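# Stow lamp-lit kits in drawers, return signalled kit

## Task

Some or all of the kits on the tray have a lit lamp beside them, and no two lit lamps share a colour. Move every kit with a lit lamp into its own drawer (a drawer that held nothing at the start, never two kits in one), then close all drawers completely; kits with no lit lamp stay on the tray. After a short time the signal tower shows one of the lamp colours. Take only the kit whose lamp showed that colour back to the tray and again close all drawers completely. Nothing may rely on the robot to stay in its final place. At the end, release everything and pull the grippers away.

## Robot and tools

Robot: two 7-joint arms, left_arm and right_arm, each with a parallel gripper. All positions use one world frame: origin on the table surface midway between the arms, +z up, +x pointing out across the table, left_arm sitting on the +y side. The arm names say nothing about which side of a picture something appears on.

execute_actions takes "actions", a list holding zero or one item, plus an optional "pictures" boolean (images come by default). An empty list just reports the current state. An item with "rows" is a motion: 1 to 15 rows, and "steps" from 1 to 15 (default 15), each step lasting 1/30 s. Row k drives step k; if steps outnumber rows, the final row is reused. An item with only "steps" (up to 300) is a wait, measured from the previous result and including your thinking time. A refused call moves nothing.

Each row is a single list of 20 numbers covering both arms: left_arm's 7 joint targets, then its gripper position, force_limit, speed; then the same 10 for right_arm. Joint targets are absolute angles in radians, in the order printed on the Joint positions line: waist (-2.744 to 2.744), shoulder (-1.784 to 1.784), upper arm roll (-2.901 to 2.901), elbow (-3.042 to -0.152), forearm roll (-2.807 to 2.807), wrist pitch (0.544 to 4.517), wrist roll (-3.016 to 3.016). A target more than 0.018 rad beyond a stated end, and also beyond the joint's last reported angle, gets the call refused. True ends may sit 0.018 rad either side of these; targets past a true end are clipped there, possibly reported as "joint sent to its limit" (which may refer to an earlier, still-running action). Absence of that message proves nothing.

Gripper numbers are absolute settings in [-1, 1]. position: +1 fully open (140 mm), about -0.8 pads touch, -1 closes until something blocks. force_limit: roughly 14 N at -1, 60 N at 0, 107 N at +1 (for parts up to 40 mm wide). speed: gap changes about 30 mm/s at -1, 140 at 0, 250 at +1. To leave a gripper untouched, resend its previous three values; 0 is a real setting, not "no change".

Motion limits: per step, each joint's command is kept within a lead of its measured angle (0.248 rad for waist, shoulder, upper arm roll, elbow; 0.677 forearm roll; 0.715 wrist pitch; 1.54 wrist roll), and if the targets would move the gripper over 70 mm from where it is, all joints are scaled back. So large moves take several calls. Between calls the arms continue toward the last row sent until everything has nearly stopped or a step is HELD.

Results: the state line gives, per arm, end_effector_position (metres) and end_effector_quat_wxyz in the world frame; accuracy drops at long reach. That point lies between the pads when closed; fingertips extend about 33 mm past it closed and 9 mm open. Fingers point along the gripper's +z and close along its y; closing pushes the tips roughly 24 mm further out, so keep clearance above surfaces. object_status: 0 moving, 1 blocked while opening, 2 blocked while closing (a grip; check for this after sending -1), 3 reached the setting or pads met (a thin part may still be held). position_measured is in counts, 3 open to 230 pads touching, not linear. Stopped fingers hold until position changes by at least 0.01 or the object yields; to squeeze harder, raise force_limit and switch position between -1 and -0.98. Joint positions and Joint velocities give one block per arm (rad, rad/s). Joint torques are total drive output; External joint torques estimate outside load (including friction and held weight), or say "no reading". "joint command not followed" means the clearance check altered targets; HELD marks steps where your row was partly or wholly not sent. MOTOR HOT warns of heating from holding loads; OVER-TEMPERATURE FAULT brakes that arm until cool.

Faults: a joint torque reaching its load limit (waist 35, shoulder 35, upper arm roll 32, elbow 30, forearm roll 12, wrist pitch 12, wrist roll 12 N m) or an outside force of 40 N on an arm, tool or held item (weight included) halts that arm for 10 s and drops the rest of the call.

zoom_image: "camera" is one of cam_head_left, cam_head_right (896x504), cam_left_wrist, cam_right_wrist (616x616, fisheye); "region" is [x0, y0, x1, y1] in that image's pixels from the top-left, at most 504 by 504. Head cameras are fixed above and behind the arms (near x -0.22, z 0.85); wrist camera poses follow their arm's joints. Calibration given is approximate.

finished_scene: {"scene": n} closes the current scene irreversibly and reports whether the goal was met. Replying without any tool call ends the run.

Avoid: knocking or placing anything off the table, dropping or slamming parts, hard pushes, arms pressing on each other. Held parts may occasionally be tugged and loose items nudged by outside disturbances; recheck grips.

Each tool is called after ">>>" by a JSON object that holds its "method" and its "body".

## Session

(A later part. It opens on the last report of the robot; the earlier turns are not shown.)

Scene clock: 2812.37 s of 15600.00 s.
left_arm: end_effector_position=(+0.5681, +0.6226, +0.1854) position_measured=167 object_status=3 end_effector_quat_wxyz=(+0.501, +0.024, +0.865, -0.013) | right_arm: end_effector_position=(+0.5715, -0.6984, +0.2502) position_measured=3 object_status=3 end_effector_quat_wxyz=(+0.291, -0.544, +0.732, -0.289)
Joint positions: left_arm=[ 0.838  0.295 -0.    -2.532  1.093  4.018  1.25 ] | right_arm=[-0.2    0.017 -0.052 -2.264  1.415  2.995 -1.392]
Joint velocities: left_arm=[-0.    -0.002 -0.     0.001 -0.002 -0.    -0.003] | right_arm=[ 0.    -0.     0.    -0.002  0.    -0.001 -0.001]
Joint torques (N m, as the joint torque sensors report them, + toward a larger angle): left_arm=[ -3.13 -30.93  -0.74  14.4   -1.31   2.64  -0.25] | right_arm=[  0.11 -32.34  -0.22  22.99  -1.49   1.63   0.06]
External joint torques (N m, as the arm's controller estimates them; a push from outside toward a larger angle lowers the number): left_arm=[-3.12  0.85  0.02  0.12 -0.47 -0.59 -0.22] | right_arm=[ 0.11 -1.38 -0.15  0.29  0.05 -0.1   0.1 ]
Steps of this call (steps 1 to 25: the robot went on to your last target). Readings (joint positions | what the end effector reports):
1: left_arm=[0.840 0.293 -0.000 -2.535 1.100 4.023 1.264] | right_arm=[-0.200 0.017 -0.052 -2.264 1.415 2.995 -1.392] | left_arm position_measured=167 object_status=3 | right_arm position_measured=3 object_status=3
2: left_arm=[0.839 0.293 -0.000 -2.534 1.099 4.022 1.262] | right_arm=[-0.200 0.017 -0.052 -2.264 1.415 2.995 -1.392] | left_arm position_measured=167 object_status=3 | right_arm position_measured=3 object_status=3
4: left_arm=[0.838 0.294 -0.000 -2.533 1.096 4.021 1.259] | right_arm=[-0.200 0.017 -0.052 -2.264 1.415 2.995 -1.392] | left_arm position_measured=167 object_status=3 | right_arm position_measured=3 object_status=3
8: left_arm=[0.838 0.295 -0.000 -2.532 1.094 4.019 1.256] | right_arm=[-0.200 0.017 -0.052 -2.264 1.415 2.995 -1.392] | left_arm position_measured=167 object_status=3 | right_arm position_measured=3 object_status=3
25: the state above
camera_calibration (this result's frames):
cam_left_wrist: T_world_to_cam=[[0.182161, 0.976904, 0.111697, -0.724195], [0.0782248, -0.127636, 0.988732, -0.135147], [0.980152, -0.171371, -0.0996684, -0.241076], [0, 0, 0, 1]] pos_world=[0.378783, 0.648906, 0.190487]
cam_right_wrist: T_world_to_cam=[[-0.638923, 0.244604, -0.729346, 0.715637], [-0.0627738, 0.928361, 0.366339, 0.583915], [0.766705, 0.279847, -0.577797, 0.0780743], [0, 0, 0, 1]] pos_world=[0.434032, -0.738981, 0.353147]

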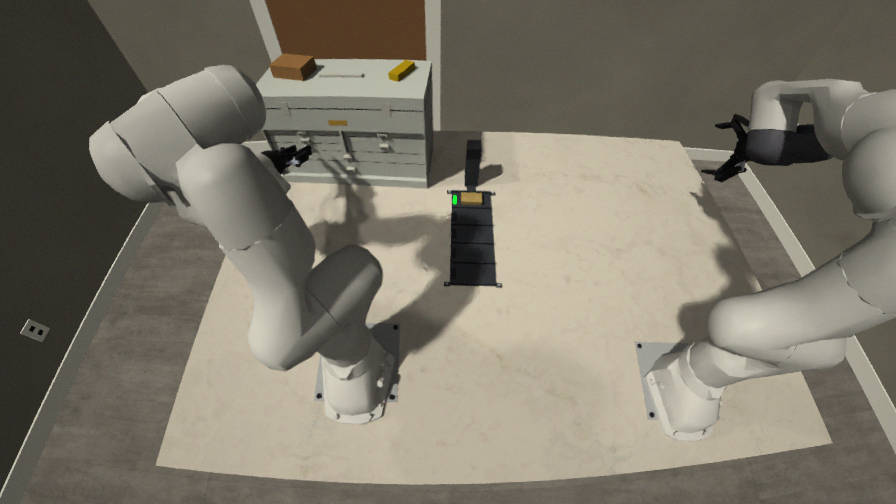

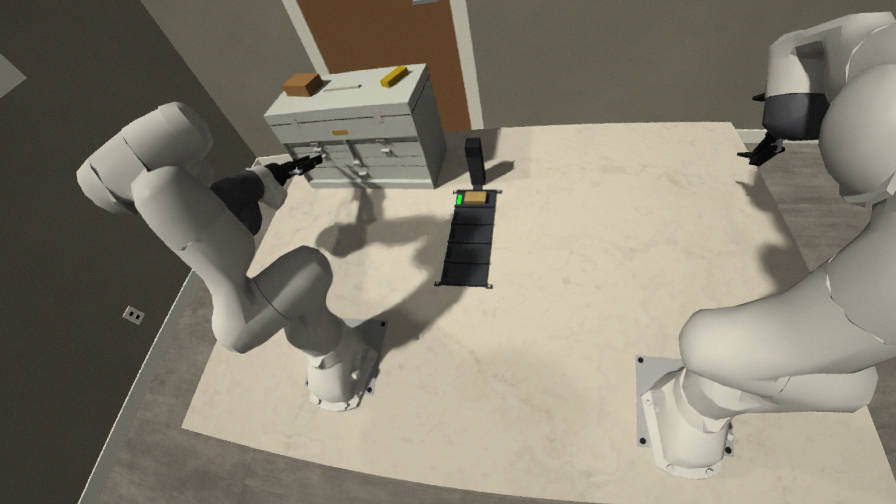

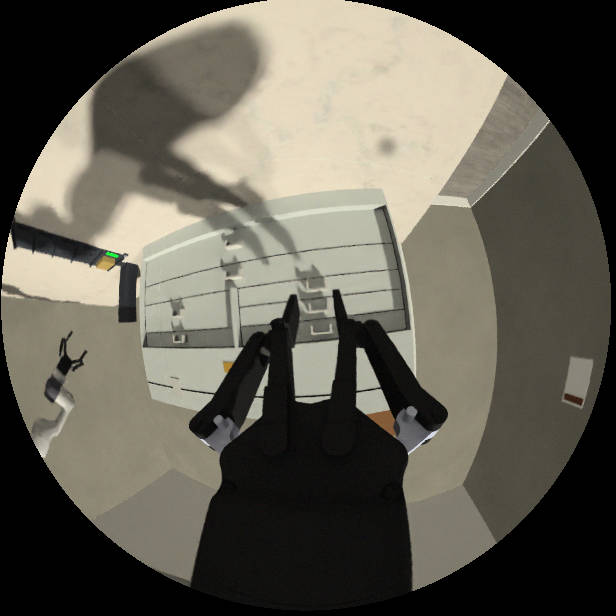

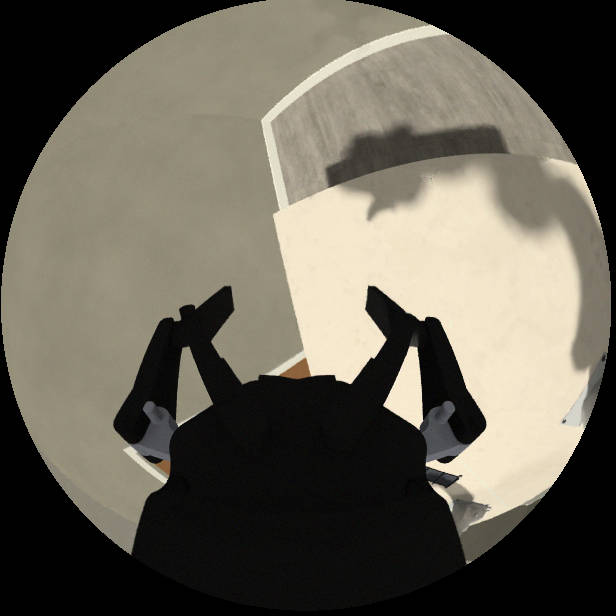

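>>> {"method": "execute_actions", "body": {"actions": [{"rows":[[0.826,0.3,0,-2.519,1.084,4.009,1.237,-0.3,0,0,-0.2,0.017,-0.05,-2.264,1.415,2.995,-1.392,1,0,0],[0.816,0.306,0,-2.507,1.078,4.003,1.232,-0.3,0,0,-0.2,0.017,-0.05,-2.264,1.415,2.995,-1.392,1,0,0],[0.807,0.312,0,-2.495,1.072,3.997,1.227,-0.3,0,0,-0.2,0.017,-0.05,-2.264,1.415,2.995,-1.392,1,0,0],[0.797,0.318,0,-2.483,1.066,3.991,1.222,-0.3,0,0,-0.2,0.017,-0.05,-2.264,1.415,2.995,-1.392,1,0,0],[0.788,0.324,0,-2.471,1.06,3.985,1.217,-0.3,0,0,-0.2,0.017,-0.05,-2.264,1.415,2.995,-1.392,1,0,0],[0.779,0.33,0,-2.459,1.054,3.98,1.212,-0.3,0,0,-0.2,0.017,-0.05,-2.264,1.415,2.995,-1.392,1,0,0],[0.77,0.335,0,-2.447,1.049,3.976,1.209,-0.3,0,0,-0.2,0.017,-0.05,-2.264,1.415,2.995,-1.392,1,0,0]],"steps":15}], "pictures": false}}

>>> {"method": "execute_actions", "body": {"actions": [{"steps":15}]}}

>>> {"method": "zoom_image", "body": {"camera": "cam_left_wrist", "region": [230, 240, 400, 360]}}

Scene clock: 2824.23 s of 15600.00 s.
left_arm: end_effector_position=(+0.6033, +0.6212, +0.1890) position_measured=167 object_status=3 end_effector_quat_wxyz=(+0.503, +0.029, +0.864, -0.010) | right_arm: end_effector_position=(+0.5715, -0.6984, +0.2502) position_measured=3 object_status=3 end_effector_quat_wxyz=(+0.291, -0.544, +0.732, -0.289)
Joint positions: left_arm=[ 0.773  0.333 -0.    -2.449  1.054  3.984  1.225] | right_arm=[-0.2    0.017 -0.052 -2.264  1.415  2.995 -1.392]
Joint velocities: left_arm=[-0.001  0.005  0.001  0.008 -0.017 -0.023 -0.03 ] | right_arm=[ 0.001  0.001 -0.    -0.001 -0.     0.     0.   ]
Joint torques (N m, as the joint torque sensors report them, + toward a larger angle): left_arm=[ -2.64 -32.62  -0.71  15.27  -1.61   2.65  -0.22] | right_arm=[  0.29 -32.42   0.49  22.94  -1.56   1.61   0.07]
External joint torques (N m, as the arm's controller estimates them; a push from outside toward a larger angle lowers the number): left_arm=[-2.69  1.17  0.05  0.18 -0.69 -0.55 -0.19] | right_arm=[ 0.35 -1.55  0.6   0.28 -0.03 -0.13  0.11]
Steps of this call (steps 1 to 15: the robot went on to your last target; steps 16 to 90: nothing new was sent; then 8.37 s passed at rest; steps 91 to 105: all 15 steps of this action). Readings (joint positions | what the end effector reports):
91: left_arm=[0.836 0.296 0.000 -2.529 1.091 4.017 1.248] | right_arm=[-0.200 0.017 -0.052 -2.264 1.415 2.995 -1.392] | left_arm position_measured=167 object_status=3 | right_arm position_measured=3 object_status=3
92: left_arm=[0.832 0.298 0.000 -2.523 1.089 4.016 1.247] | right_arm=[-0.200 0.017 -0.052 -2.264 1.415 2.995 -1.392] | left_arm position_measured=167 object_status=3 | right_arm position_measured=3 object_status=3
94: left_arm=[0.818 0.306 0.001 -2.506 1.082 4.010 1.244] | right_arm=[-0.200 0.017 -0.052 -2.264 1.415 2.995 -1.392] | left_arm position_measured=167 object_status=3 | right_arm position_measured=3 object_status=3
98: left_arm=[0.785 0.326 0.000 -2.464 1.064 3.995 1.235] | right_arm=[-0.200 0.017 -0.052 -2.264 1.415 2.995 -1.392] | left_arm position_measured=167 object_status=3 | right_arm position_measured=3 object_status=3
105: the state above

Scene clock: 2824.73 s of 15600.00 s.
left_arm: end_effector_position=(+0.6034, +0.6222, +0.1881) position_measured=167 object_status=3 end_effector_quat_wxyz=(+0.502, +0.025, +0.864, -0.011) | right_arm: end_effector_position=(+0.5715, -0.6984, +0.2502) position_measured=3 object_status=3 end_effector_quat_wxyz=(+0.291, -0.544, +0.732, -0.289)
Joint positions: left_arm=[ 0.773  0.333 -0.    -2.449  1.052  3.98   1.217] | right_arm=[-0.2    0.017 -0.052 -2.264  1.415  2.995 -1.392]
Joint velocities: left_arm=[-0.001  0.    -0.    -0.001 -0.    -0.001 -0.007] | right_arm=[-0.001  0.    -0.001  0.    -0.001 -0.    -0.001]
Joint torques (N m, as the joint torque sensors report them, + toward a larger angle): left_arm=[ -1.53 -32.12  -1.02  14.82  -1.45   2.55  -0.25] | right_arm=[  0.15 -32.8   -0.38  23.29  -1.57   1.66   0.05]
External joint torques (N m, as the arm's controller estimates them; a push from outside toward a larger angle lowers the number): left_arm=[-1.6   1.51 -0.27 -0.25 -0.52 -0.63 -0.22] | right_arm=[ 0.18 -1.88 -0.29  0.6  -0.04 -0.07  0.09]
Steps of this call (steps 1 to 15: the robot went on to your last target). Readings (joint positions | what the end effector reports):
1: left_arm=[0.773 0.333 -0.000 -2.449 1.053 3.983 1.224] | right_arm=[-0.200 0.017 -0.052 -2.264 1.415 2.995 -1.392] | left_arm position_measured=167 object_status=3 | right_arm position_measured=3 object_status=3
2: left_arm=[0.773 0.333 -0.000 -2.449 1.053 3.983 1.223] | right_arm=[-0.200 0.017 -0.052 -2.264 1.415 2.995 -1.392] | left_arm position_measured=167 object_status=3 | right_arm position_measured=3 object_status=3
4: left_arm=[0.773 0.333 -0.000 -2.449 1.052 3.982 1.222] | right_arm=[-0.200 0.017 -0.052 -2.264 1.415 2.995 -1.392] | left_arm position_measured=167 object_status=3 | right_arm position_measured=3 object_status=3
8: left_arm=[0.773 0.333 -0.000 -2.449 1.052 3.981 1.219] | right_arm=[-0.200 0.017 -0.052 -2.264 1.415 2.995 -1.392] | left_arm position_measured=167 object_status=3 | right_arm position_measured=3 object_status=3
15: the state above
All arms were judged still, so your last target was given up. Only a new action makes them travel on or press farther. Fingers that are still opening or closing keep moving.
camera_calibration (this result's frames):
cam_left_wrist: T_world_to_cam=[[0.18099, 0.976612, 0.116069, -0.730509], [0.0745204, -0.131297, 0.988538, -0.136118], [0.980658, -0.170266, -0.0965409, -0.277001], [0, 0, 0, 1]] pos_world=[0.414002, 0.648388, 0.192605]
cam_right_wrist: T_world_to_cam=[[-0.638923, 0.244604, -0.729346, 0.715637], [-0.0627742, 0.928361, 0.366339, 0.583915], [0.766705, 0.279847, -0.577797, 0.0780744], [0, 0, 0, 1]] pos_world=[0.434032, -0.738981, 0.353147]

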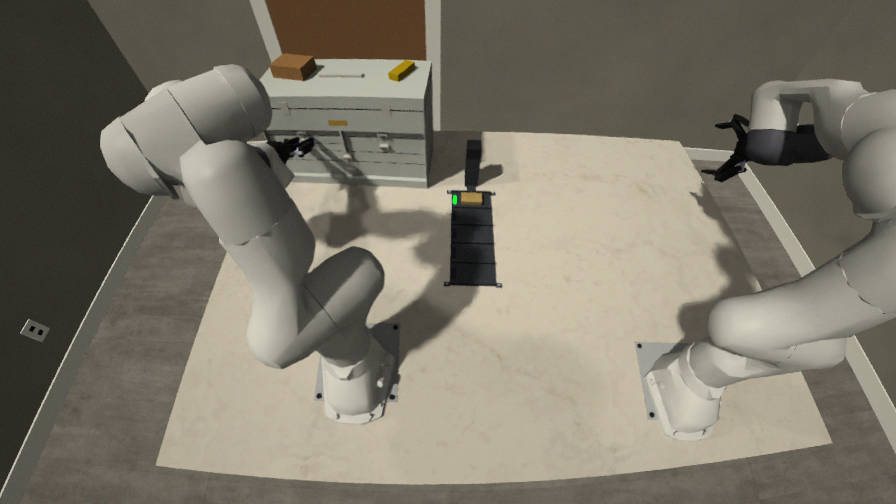

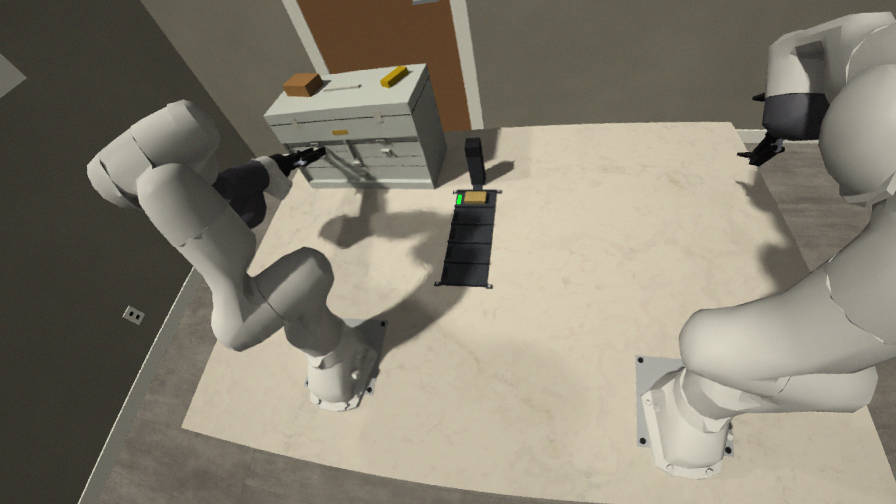

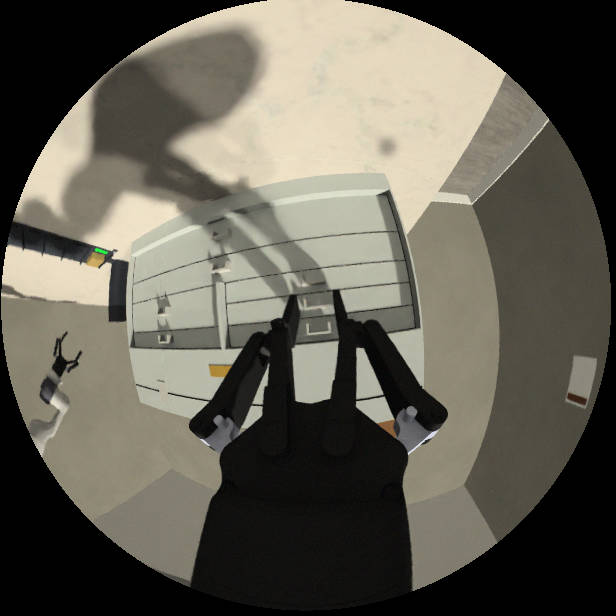

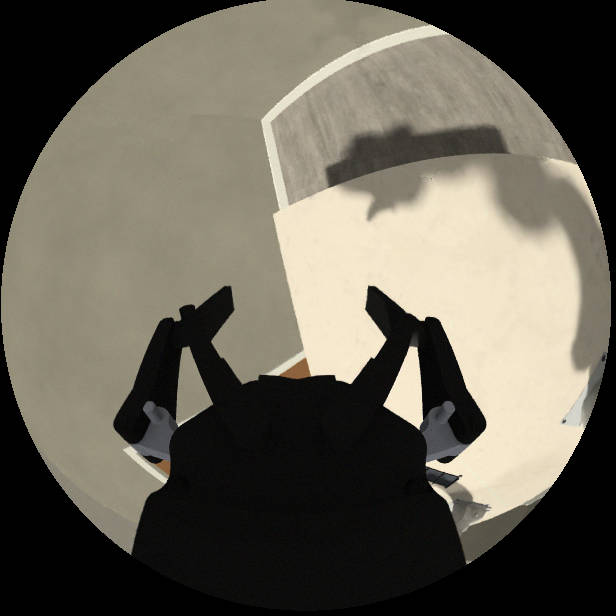

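Region (230, 240, 400, 360) of cam_left_wrist's 616x616 image, scaled by 2.965, with more detail than that image has; it fills the top 356 rows of this view, and the rest is white.

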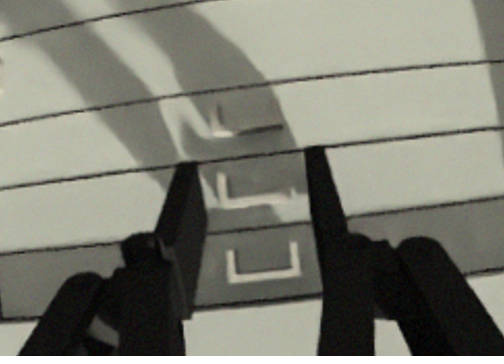

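>>> {"method": "execute_actions", "body": {"actions": [{"rows":[[0.77,0.335,0,-2.447,1.049,3.976,1.209,-1,0,-0.5,-0.2,0.017,-0.05,-2.264,1.415,2.995,-1.392,1,0,0]],"steps":15}], "pictures": false}}

>>> {"method": "execute_actions", "body": {"actions": [{"rows":[[0.781,0.326,0,-2.461,1.062,3.99,1.228,-1,0,-0.5,-0.2,0.017,-0.05,-2.264,1.415,2.995,-1.392,1,0,0],[0.79,0.32,0,-2.473,1.069,3.997,1.234,-1,0,-0.5,-0.2,0.017,-0.05,-2.264,1.415,2.995,-1.392,1,0,0],[0.799,0.314,0,-2.485,1.075,4.003,1.24,-1,0,-0.5,-0.2,0.017,-0.05,-2.264,1.415,2.995,-1.392,1,0,0],[0.808,0.308,0,-2.497,1.081,4.009,1.245,-1,0,-0.5,-0.2,0.017,-0.05,-2.264,1.415,2.995,-1.392,1,0,0],[0.818,0.302,0,-2.508,1.088,4.014,1.25,-1,0,-0.5,-0.2,0.017,-0.05,-2.264,1.415,2.995,-1.392,1,0,0],[0.827,0.296,0,-2.52,1.094,4.02,1.255,-1,0,-0.5,-0.2,0.017,-0.05,-2.264,1.415,2.995,-1.392,1,0,0],[0.837,0.29,0,-2.5315,1.1,4.025,1.26,-1,0,-0.5,-0.2,0.017,-0.05,-2.264,1.415,2.995,-1.392,1,0,0],[0.848,0.285,0,-2.542,1.108,4.03,1.264,-1,0,-0.5,-0.2,0.017,-0.05,-2.264,1.415,2.995,-1.392,1,0,0],[0.859,0.279,0,-2.552,1.116,4.035,1.268,-1,0,-0.5,-0.2,0.017,-0.05,-2.264,1.415,2.995,-1.392,1,0,0],[0.87,0.274,0,-2.563,1.124,4.04,1.272,-1,0,-0.5,-0.2,0.017,-0.05,-2.264,1.415,2.995,-1.392,1,0,0],[0.88,0.269,0,-2.573,1.132,4.045,1.277,-1,0,-0.5,-0.2,0.017,-0.05,-2.264,1.415,2.995,-1.392,1,0,0],[0.891,0.264,0,-2.583,1.14,4.05,1.281,-1,0,-0.5,-0.2,0.017,-0.05,-2.264,1.415,2.995,-1.392,1,0,0],[0.902,0.258,0,-2.594,1.148,4.055,1.285,-1,0,-0.5,-0.2,0.017,-0.05,-2.264,1.415,2.995,-1.392,1,0,0],[0.913,0.253,0,-2.604,1.156,4.06,1.289,-1,0,-0.5,-0.2,0.017,-0.05,-2.264,1.415,2.995,-1.392,1,0,0],[0.925,0.248,0,-2.613,1.166,4.065,1.293,-1,0,-0.5,-0.2,0.017,-0.05,-2.264,1.415,2.995,-1.392,1,0,0]],"steps":15}], "pictures": false}}

>>> {"method": "execute_actions", "body": {"actions": [{"rows":[[0.938,0.244,0,-2.622,1.176,4.07,1.297,-1,0,-0.5,-0.2,0.017,-0.05,-2.264,1.415,2.995,-1.392,1,0,0],[0.95,0.239,0,-2.631,1.186,4.075,1.301,-1,0,-0.5,-0.2,0.017,-0.05,-2.264,1.415,2.995,-1.392,1,0,0],[0.963,0.235,0,-2.64,1.196,4.08,1.305,-1,0,-0.5,-0.2,0.017,-0.05,-2.264,1.415,2.995,-1.392,1,0,0],[0.975,0.23,0,-2.649,1.206,4.084,1.309,-1,0,-0.5,-0.2,0.017,-0.05,-2.264,1.415,2.995,-1.392,1,0,0],[0.988,0.226,0,-2.658,1.216,4.089,1.312,-1,0,-0.5,-0.2,0.017,-0.05,-2.264,1.415,2.995,-1.392,1,0,0],[1.0,0.221,0,-2.6665,1.226,4.093,1.315,-1,0,-0.5,-0.2,0.017,-0.05,-2.264,1.415,2.995,-1.392,1,0,0],[1.014,0.217,0,-2.674,1.238,4.097,1.318,-1,0,-0.5,-0.2,0.017,-0.05,-2.264,1.415,2.995,-1.392,1,0,0],[1.028,0.213,0,-2.682,1.25,4.101,1.321,-1,0,-0.5,-0.2,0.017,-0.05,-2.264,1.415,2.995,-1.392,1,0,0],[1.042,0.209,0,-2.689,1.261,4.105,1.324,-1,0,-0.5,-0.2,0.017,-0.05,-2.264,1.415,2.995,-1.392,1,0,0],[1.056,0.205,0,-2.697,1.272,4.109,1.327,-1,0,-0.5,-0.2,0.017,-0.05,-2.264,1.415,2.995,-1.392,1,0,0],[1.07,0.201,0,-2.704,1.283,4.113,1.33,-1,0,-0.5,-0.2,0.017,-0.05,-2.264,1.415,2.995,-1.392,1,0,0],[1.084,0.197,0,-2.712,1.293,4.117,1.33,-1,0,-0.5,-0.2,0.017,-0.05,-2.264,1.415,2.995,-1.392,1,0,0],[1.097,0.193,0,-2.719,1.3,4.118,1.33,-1,0,-0.5,-0.2,0.017,-0.05,-2.264,1.415,2.995,-1.392,1,0,0]],"steps":15}], "pictures": false}}

>>> {"method": "execute_actions", "body": {"actions": [{"steps":15}]}}

Scene clock: 2866.20 s of 15600.00 s.
left_arm: end_effector_position=(+0.6034, +0.6223, +0.1880) position_measured=194 object_status=2 end_effector_quat_wxyz=(+0.502, +0.024, +0.864, -0.012) | right_arm: end_effector_position=(+0.5715, -0.6984, +0.2502) position_measured=3 object_status=3 end_effector_quat_wxyz=(+0.291, -0.544, +0.732, -0.289)
Joint positions: left_arm=[ 0.773  0.333 -0.    -2.448  1.052  3.98   1.216] | right_arm=[-0.2    0.017 -0.052 -2.264  1.415  2.995 -1.392]
Joint velocities: left_arm=[0.    0.002 0.001 0.    0.001 0.    0.001] | right_arm=[ 0.     0.001 -0.001  0.001 -0.001 -0.001 -0.001]
Joint torques (N m, as the joint torque sensors report them, + toward a larger angle): left_arm=[ -2.54 -32.47  -0.06  15.24  -1.42   2.7   -0.27] | right_arm=[  0.25 -33.12   0.05  22.68  -1.54   1.6    0.05]
External joint torques (N m, as the arm's controller estimates them; a push from outside toward a larger angle lowers the number): left_arm=[-2.55  1.21  0.75  0.15 -0.5  -0.49 -0.24] | right_arm=[ 0.18 -2.22  0.05  0.    0.   -0.12  0.09]
Steps of this call (steps 1 to 90: nothing new was sent; then 37.97 s passed at rest; steps 91 to 105: all 15 steps of this action). Readings (joint positions | what the end effector reports):
91: left_arm=[0.773 0.333 -0.000 -2.448 1.052 3.980 1.216] | right_arm=[-0.200 0.017 -0.052 -2.264 1.415 2.995 -1.392] | left_arm position_measured=167 object_status=0 | right_arm position_measured=3 object_status=3
92: left_arm=[0.773 0.333 -0.000 -2.448 1.052 3.980 1.216] | right_arm=[-0.200 0.017 -0.052 -2.264 1.415 2.995 -1.392] | left_arm position_measured=171 object_status=0 | right_arm position_measured=3 object_status=3
94: left_arm=[0.773 0.333 -0.000 -2.448 1.052 3.980 1.216] | right_arm=[-0.200 0.017 -0.052 -2.264 1.415 2.995 -1.392] | left_arm position_measured=180 object_status=0 | right_arm position_measured=3 object_status=3
98: left_arm=[0.773 0.333 -0.000 -2.448 1.052 3.980 1.216] | right_arm=[-0.200 0.017 -0.052 -2.264 1.415 2.995 -1.392] | left_arm position_measured=194 object_status=0 | right_arm position_measured=3 object_status=3
105: the state above

Scene clock: 2866.70 s of 15600.00 s.
left_arm: end_effector_position=(+0.5416, +0.6264, +0.1890) position_measured=194 object_status=2 end_effector_quat_wxyz=(+0.502, +0.020, +0.865, -0.013) | right_arm: end_effector_position=(+0.5715, -0.6984, +0.2502) position_measured=3 object_status=3 end_effector_quat_wxyz=(+0.291, -0.544, +0.732, -0.289)
Joint positions: left_arm=[ 0.898  0.258 -0.001 -2.587  1.135  4.044  1.258] | right_arm=[-0.2    0.017 -0.052 -2.264  1.415  2.995 -1.392]
Joint velocities: left_arm=[ 0.327 -0.148  0.    -0.286  0.239  0.149  0.11 ] | right_arm=[-0.001  0.     0.001  0.     0.001  0.001  0.001]
Joint torques (N m, as the joint torque sensors report them, + toward a larger angle): left_arm=[ -0.89 -28.91   0.1   12.46   0.14   2.87   0.13] | right_arm=[  0.12 -32.8   -0.01  23.2   -1.5    1.63   0.07]
External joint torques (N m, as the arm's controller estimates them; a push from outside toward a larger angle lowers the number): left_arm=[ 0.93  0.37  0.81 -2.86  1.48 -0.15  0.16] | right_arm=[ 0.05 -2.01 -0.02  0.61  0.03 -0.09  0.11]
Steps of this call (steps 1 to 15: all 15 steps of this action). Readings (joint positions | what the end effector reports):
1: left_arm=[0.774 0.332 -0.000 -2.450 1.052 3.981 1.216] | right_arm=[-0.200 0.017 -0.052 -2.264 1.415 2.995 -1.392] | left_arm position_measured=194 object_status=2 | right_arm position_measured=3 object_status=3
2: left_arm=[0.778 0.329 -0.000 -2.455 1.054 3.982 1.217] | right_arm=[-0.200 0.017 -0.052 -2.264 1.415 2.995 -1.392] | left_arm position_measured=194 object_status=2 | right_arm position_measured=3 object_status=3
4: left_arm=[0.790 0.319 -0.000 -2.472 1.062 3.989 1.221] | right_arm=[-0.200 0.017 -0.052 -2.264 1.415 2.995 -1.392] | left_arm position_measured=194 object_status=2 | right_arm position_measured=3 object_status=3
8: left_arm=[0.825 0.296 -0.000 -2.514 1.083 4.007 1.233] | right_arm=[-0.200 0.017 -0.052 -2.264 1.415 2.995 -1.392] | left_arm position_measured=194 object_status=2 | right_arm position_measured=3 object_status=3
15: the state above

Scene clock: 2867.20 s of 15600.00 s.
left_arm: end_effector_position=(+0.4710, +0.6311, +0.1900) position_measured=194 object_status=2 end_effector_quat_wxyz=(+0.503, +0.019, +0.864, -0.012) | right_arm: end_effector_position=(+0.5715, -0.6984, +0.2502) position_measured=3 object_status=3 end_effector_quat_wxyz=(+0.291, -0.544, +0.732, -0.289)
Joint positions: left_arm=[ 1.082  0.196 -0.001 -2.709  1.279  4.113  1.308] | right_arm=[-0.2    0.017 -0.052 -2.264  1.415  2.995 -1.392]
Joint velocities: left_arm=[ 0.177 -0.042  0.002 -0.089  0.147  0.06   0.061] | right_arm=[ 0.     0.     0.     0.001 -0.    -0.001  0.001]
Joint torques (N m, as the joint torque sensors report them, + toward a larger angle): left_arm=[  0.06 -27.03   0.61  10.71   0.34   2.5    0.24] | right_arm=[  0.13 -32.44  -0.03  22.84  -1.53   1.66   0.01]
External joint torques (N m, as the arm's controller estimates them; a push from outside toward a larger angle lowers the number): left_arm=[ 2.08 -0.67  3.04 -2.17  0.85 -0.84  0.24] | right_arm=[ 0.15 -1.55  0.05  0.17  0.   -0.07  0.05]
Steps of this call (steps 1 to 15: all 15 steps of this action). Readings (joint positions | what the end effector reports):
1: left_arm=[0.910 0.253 -0.001 -2.597 1.144 4.049 1.262] | right_arm=[-0.200 0.017 -0.052 -2.264 1.415 2.995 -1.392] | left_arm position_measured=194 object_status=2 | right_arm position_measured=3 object_status=3
2: left_arm=[0.922 0.248 -0.001 -2.606 1.153 4.054 1.266] | right_arm=[-0.200 0.017 -0.052 -2.264 1.415 2.995 -1.392] | left_arm position_measured=194 object_status=2 | right_arm position_measured=3 object_status=3
4: left_arm=[0.946 0.239 -0.001 -2.625 1.171 4.064 1.273] | right_arm=[-0.200 0.017 -0.052 -2.264 1.415 2.995 -1.392] | left_arm position_measured=194 object_status=2 | right_arm position_measured=3 object_status=3
8: left_arm=[0.997 0.221 -0.001 -2.660 1.211 4.084 1.288] | right_arm=[-0.200 0.017 -0.052 -2.264 1.415 2.995 -1.392] | left_arm position_measured=194 object_status=2 | right_arm position_measured=3 object_status=3
15: the state above

Scene clock: 2867.70 s of 15600.00 s.
left_arm: end_effector_position=(+0.4664, +0.6314, +0.1900) position_measured=194 object_status=2 end_effector_quat_wxyz=(+0.504, +0.024, +0.864, -0.010) | right_arm: end_effector_position=(+0.5715, -0.6984, +0.2502) position_measured=3 object_status=3 end_effector_quat_wxyz=(+0.291, -0.544, +0.732, -0.289)
Joint positions: left_arm=[ 1.095  0.193 -0.001 -2.714  1.293  4.117  1.319] | right_arm=[-0.2    0.017 -0.052 -2.264  1.415  2.995 -1.392]
Joint velocities: left_arm=[ 0.002 -0.    -0.001 -0.    -0.001  0.     0.004] | right_arm=[ 0.001 -0.001  0.    -0.001 -0.001 -0.001 -0.   ]
Joint torques (N m, as the joint torque sensors report them, + toward a larger angle): left_arm=[  0.71 -26.65   0.74   9.04   1.3    3.44   0.67] | right_arm=[ -0.04 -32.47   0.    23.29  -1.52   1.59   0.05]
External joint torques (N m, as the arm's controller estimates them; a push from outside toward a larger angle lowers the number): left_arm=[ 0.71 -0.23  1.31 -3.12  2.01  0.18  0.69] | right_arm=[-0.05 -1.59  0.06  0.63  0.01 -0.14  0.09]
Steps of this call (steps 1 to 15: the robot went on to your last target). Readings (joint positions | what the end effector reports):
1: left_arm=[1.086 0.195 -0.001 -2.711 1.283 4.114 1.310] | right_arm=[-0.200 0.017 -0.052 -2.264 1.415 2.995 -1.392] | left_arm position_measured=194 object_status=2 | right_arm position_measured=3 object_status=3
2: left_arm=[1.089 0.194 -0.001 -2.712 1.286 4.115 1.312] | right_arm=[-0.200 0.017 -0.052 -2.264 1.415 2.995 -1.392] | left_arm position_measured=194 object_status=2 | right_arm position_measured=3 object_status=3
4: left_arm=[1.093 0.194 -0.001 -2.714 1.289 4.116 1.314] | right_arm=[-0.200 0.017 -0.052 -2.264 1.415 2.995 -1.392] | left_arm position_measured=194 object_status=2 | right_arm position_measured=3 object_status=3
8: left_arm=[1.095 0.193 -0.001 -2.714 1.292 4.117 1.317] | right_arm=[-0.200 0.017 -0.052 -2.264 1.415 2.995 -1.392] | left_arm position_measured=194 object_status=2 | right_arm position_measured=3 object_status=3
15: the state above
camera_calibration (this result's frames):
cam_left_wrist: T_world_to_cam=[[0.176746, 0.977244, 0.117278, -0.713589], [0.0716191, -0.131608, 0.988711, -0.125099], [0.981647, -0.166352, -0.0932505, -0.144531], [0, 0, 0, 1]] pos_world=[0.276962, 0.656844, 0.193898]
cam_right_wrist: T_world_to_cam=[[-0.638923, 0.244603, -0.729346, 0.715637], [-0.0627742, 0.928361, 0.366339, 0.583915], [0.766705, 0.279847, -0.577797, 0.0780744], [0, 0, 0, 1]] pos_world=[0.434032, -0.738981, 0.353147]

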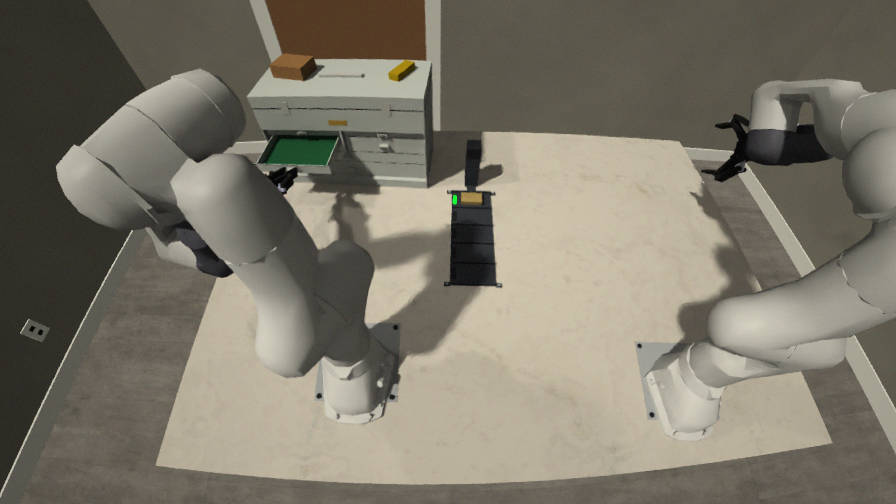

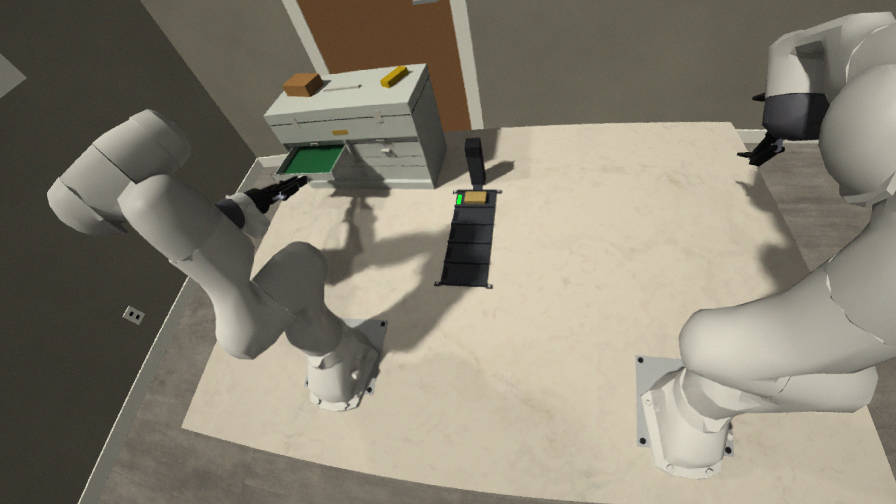

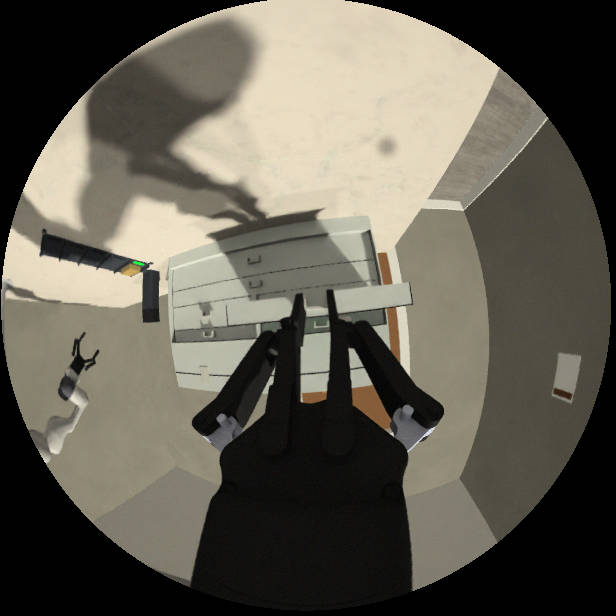

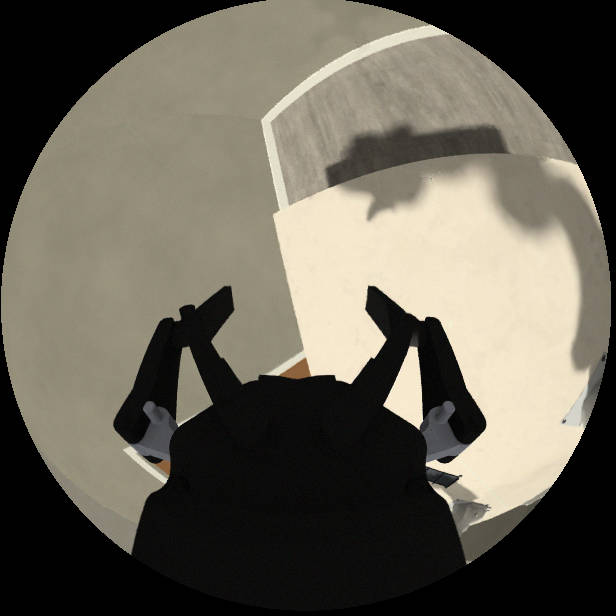

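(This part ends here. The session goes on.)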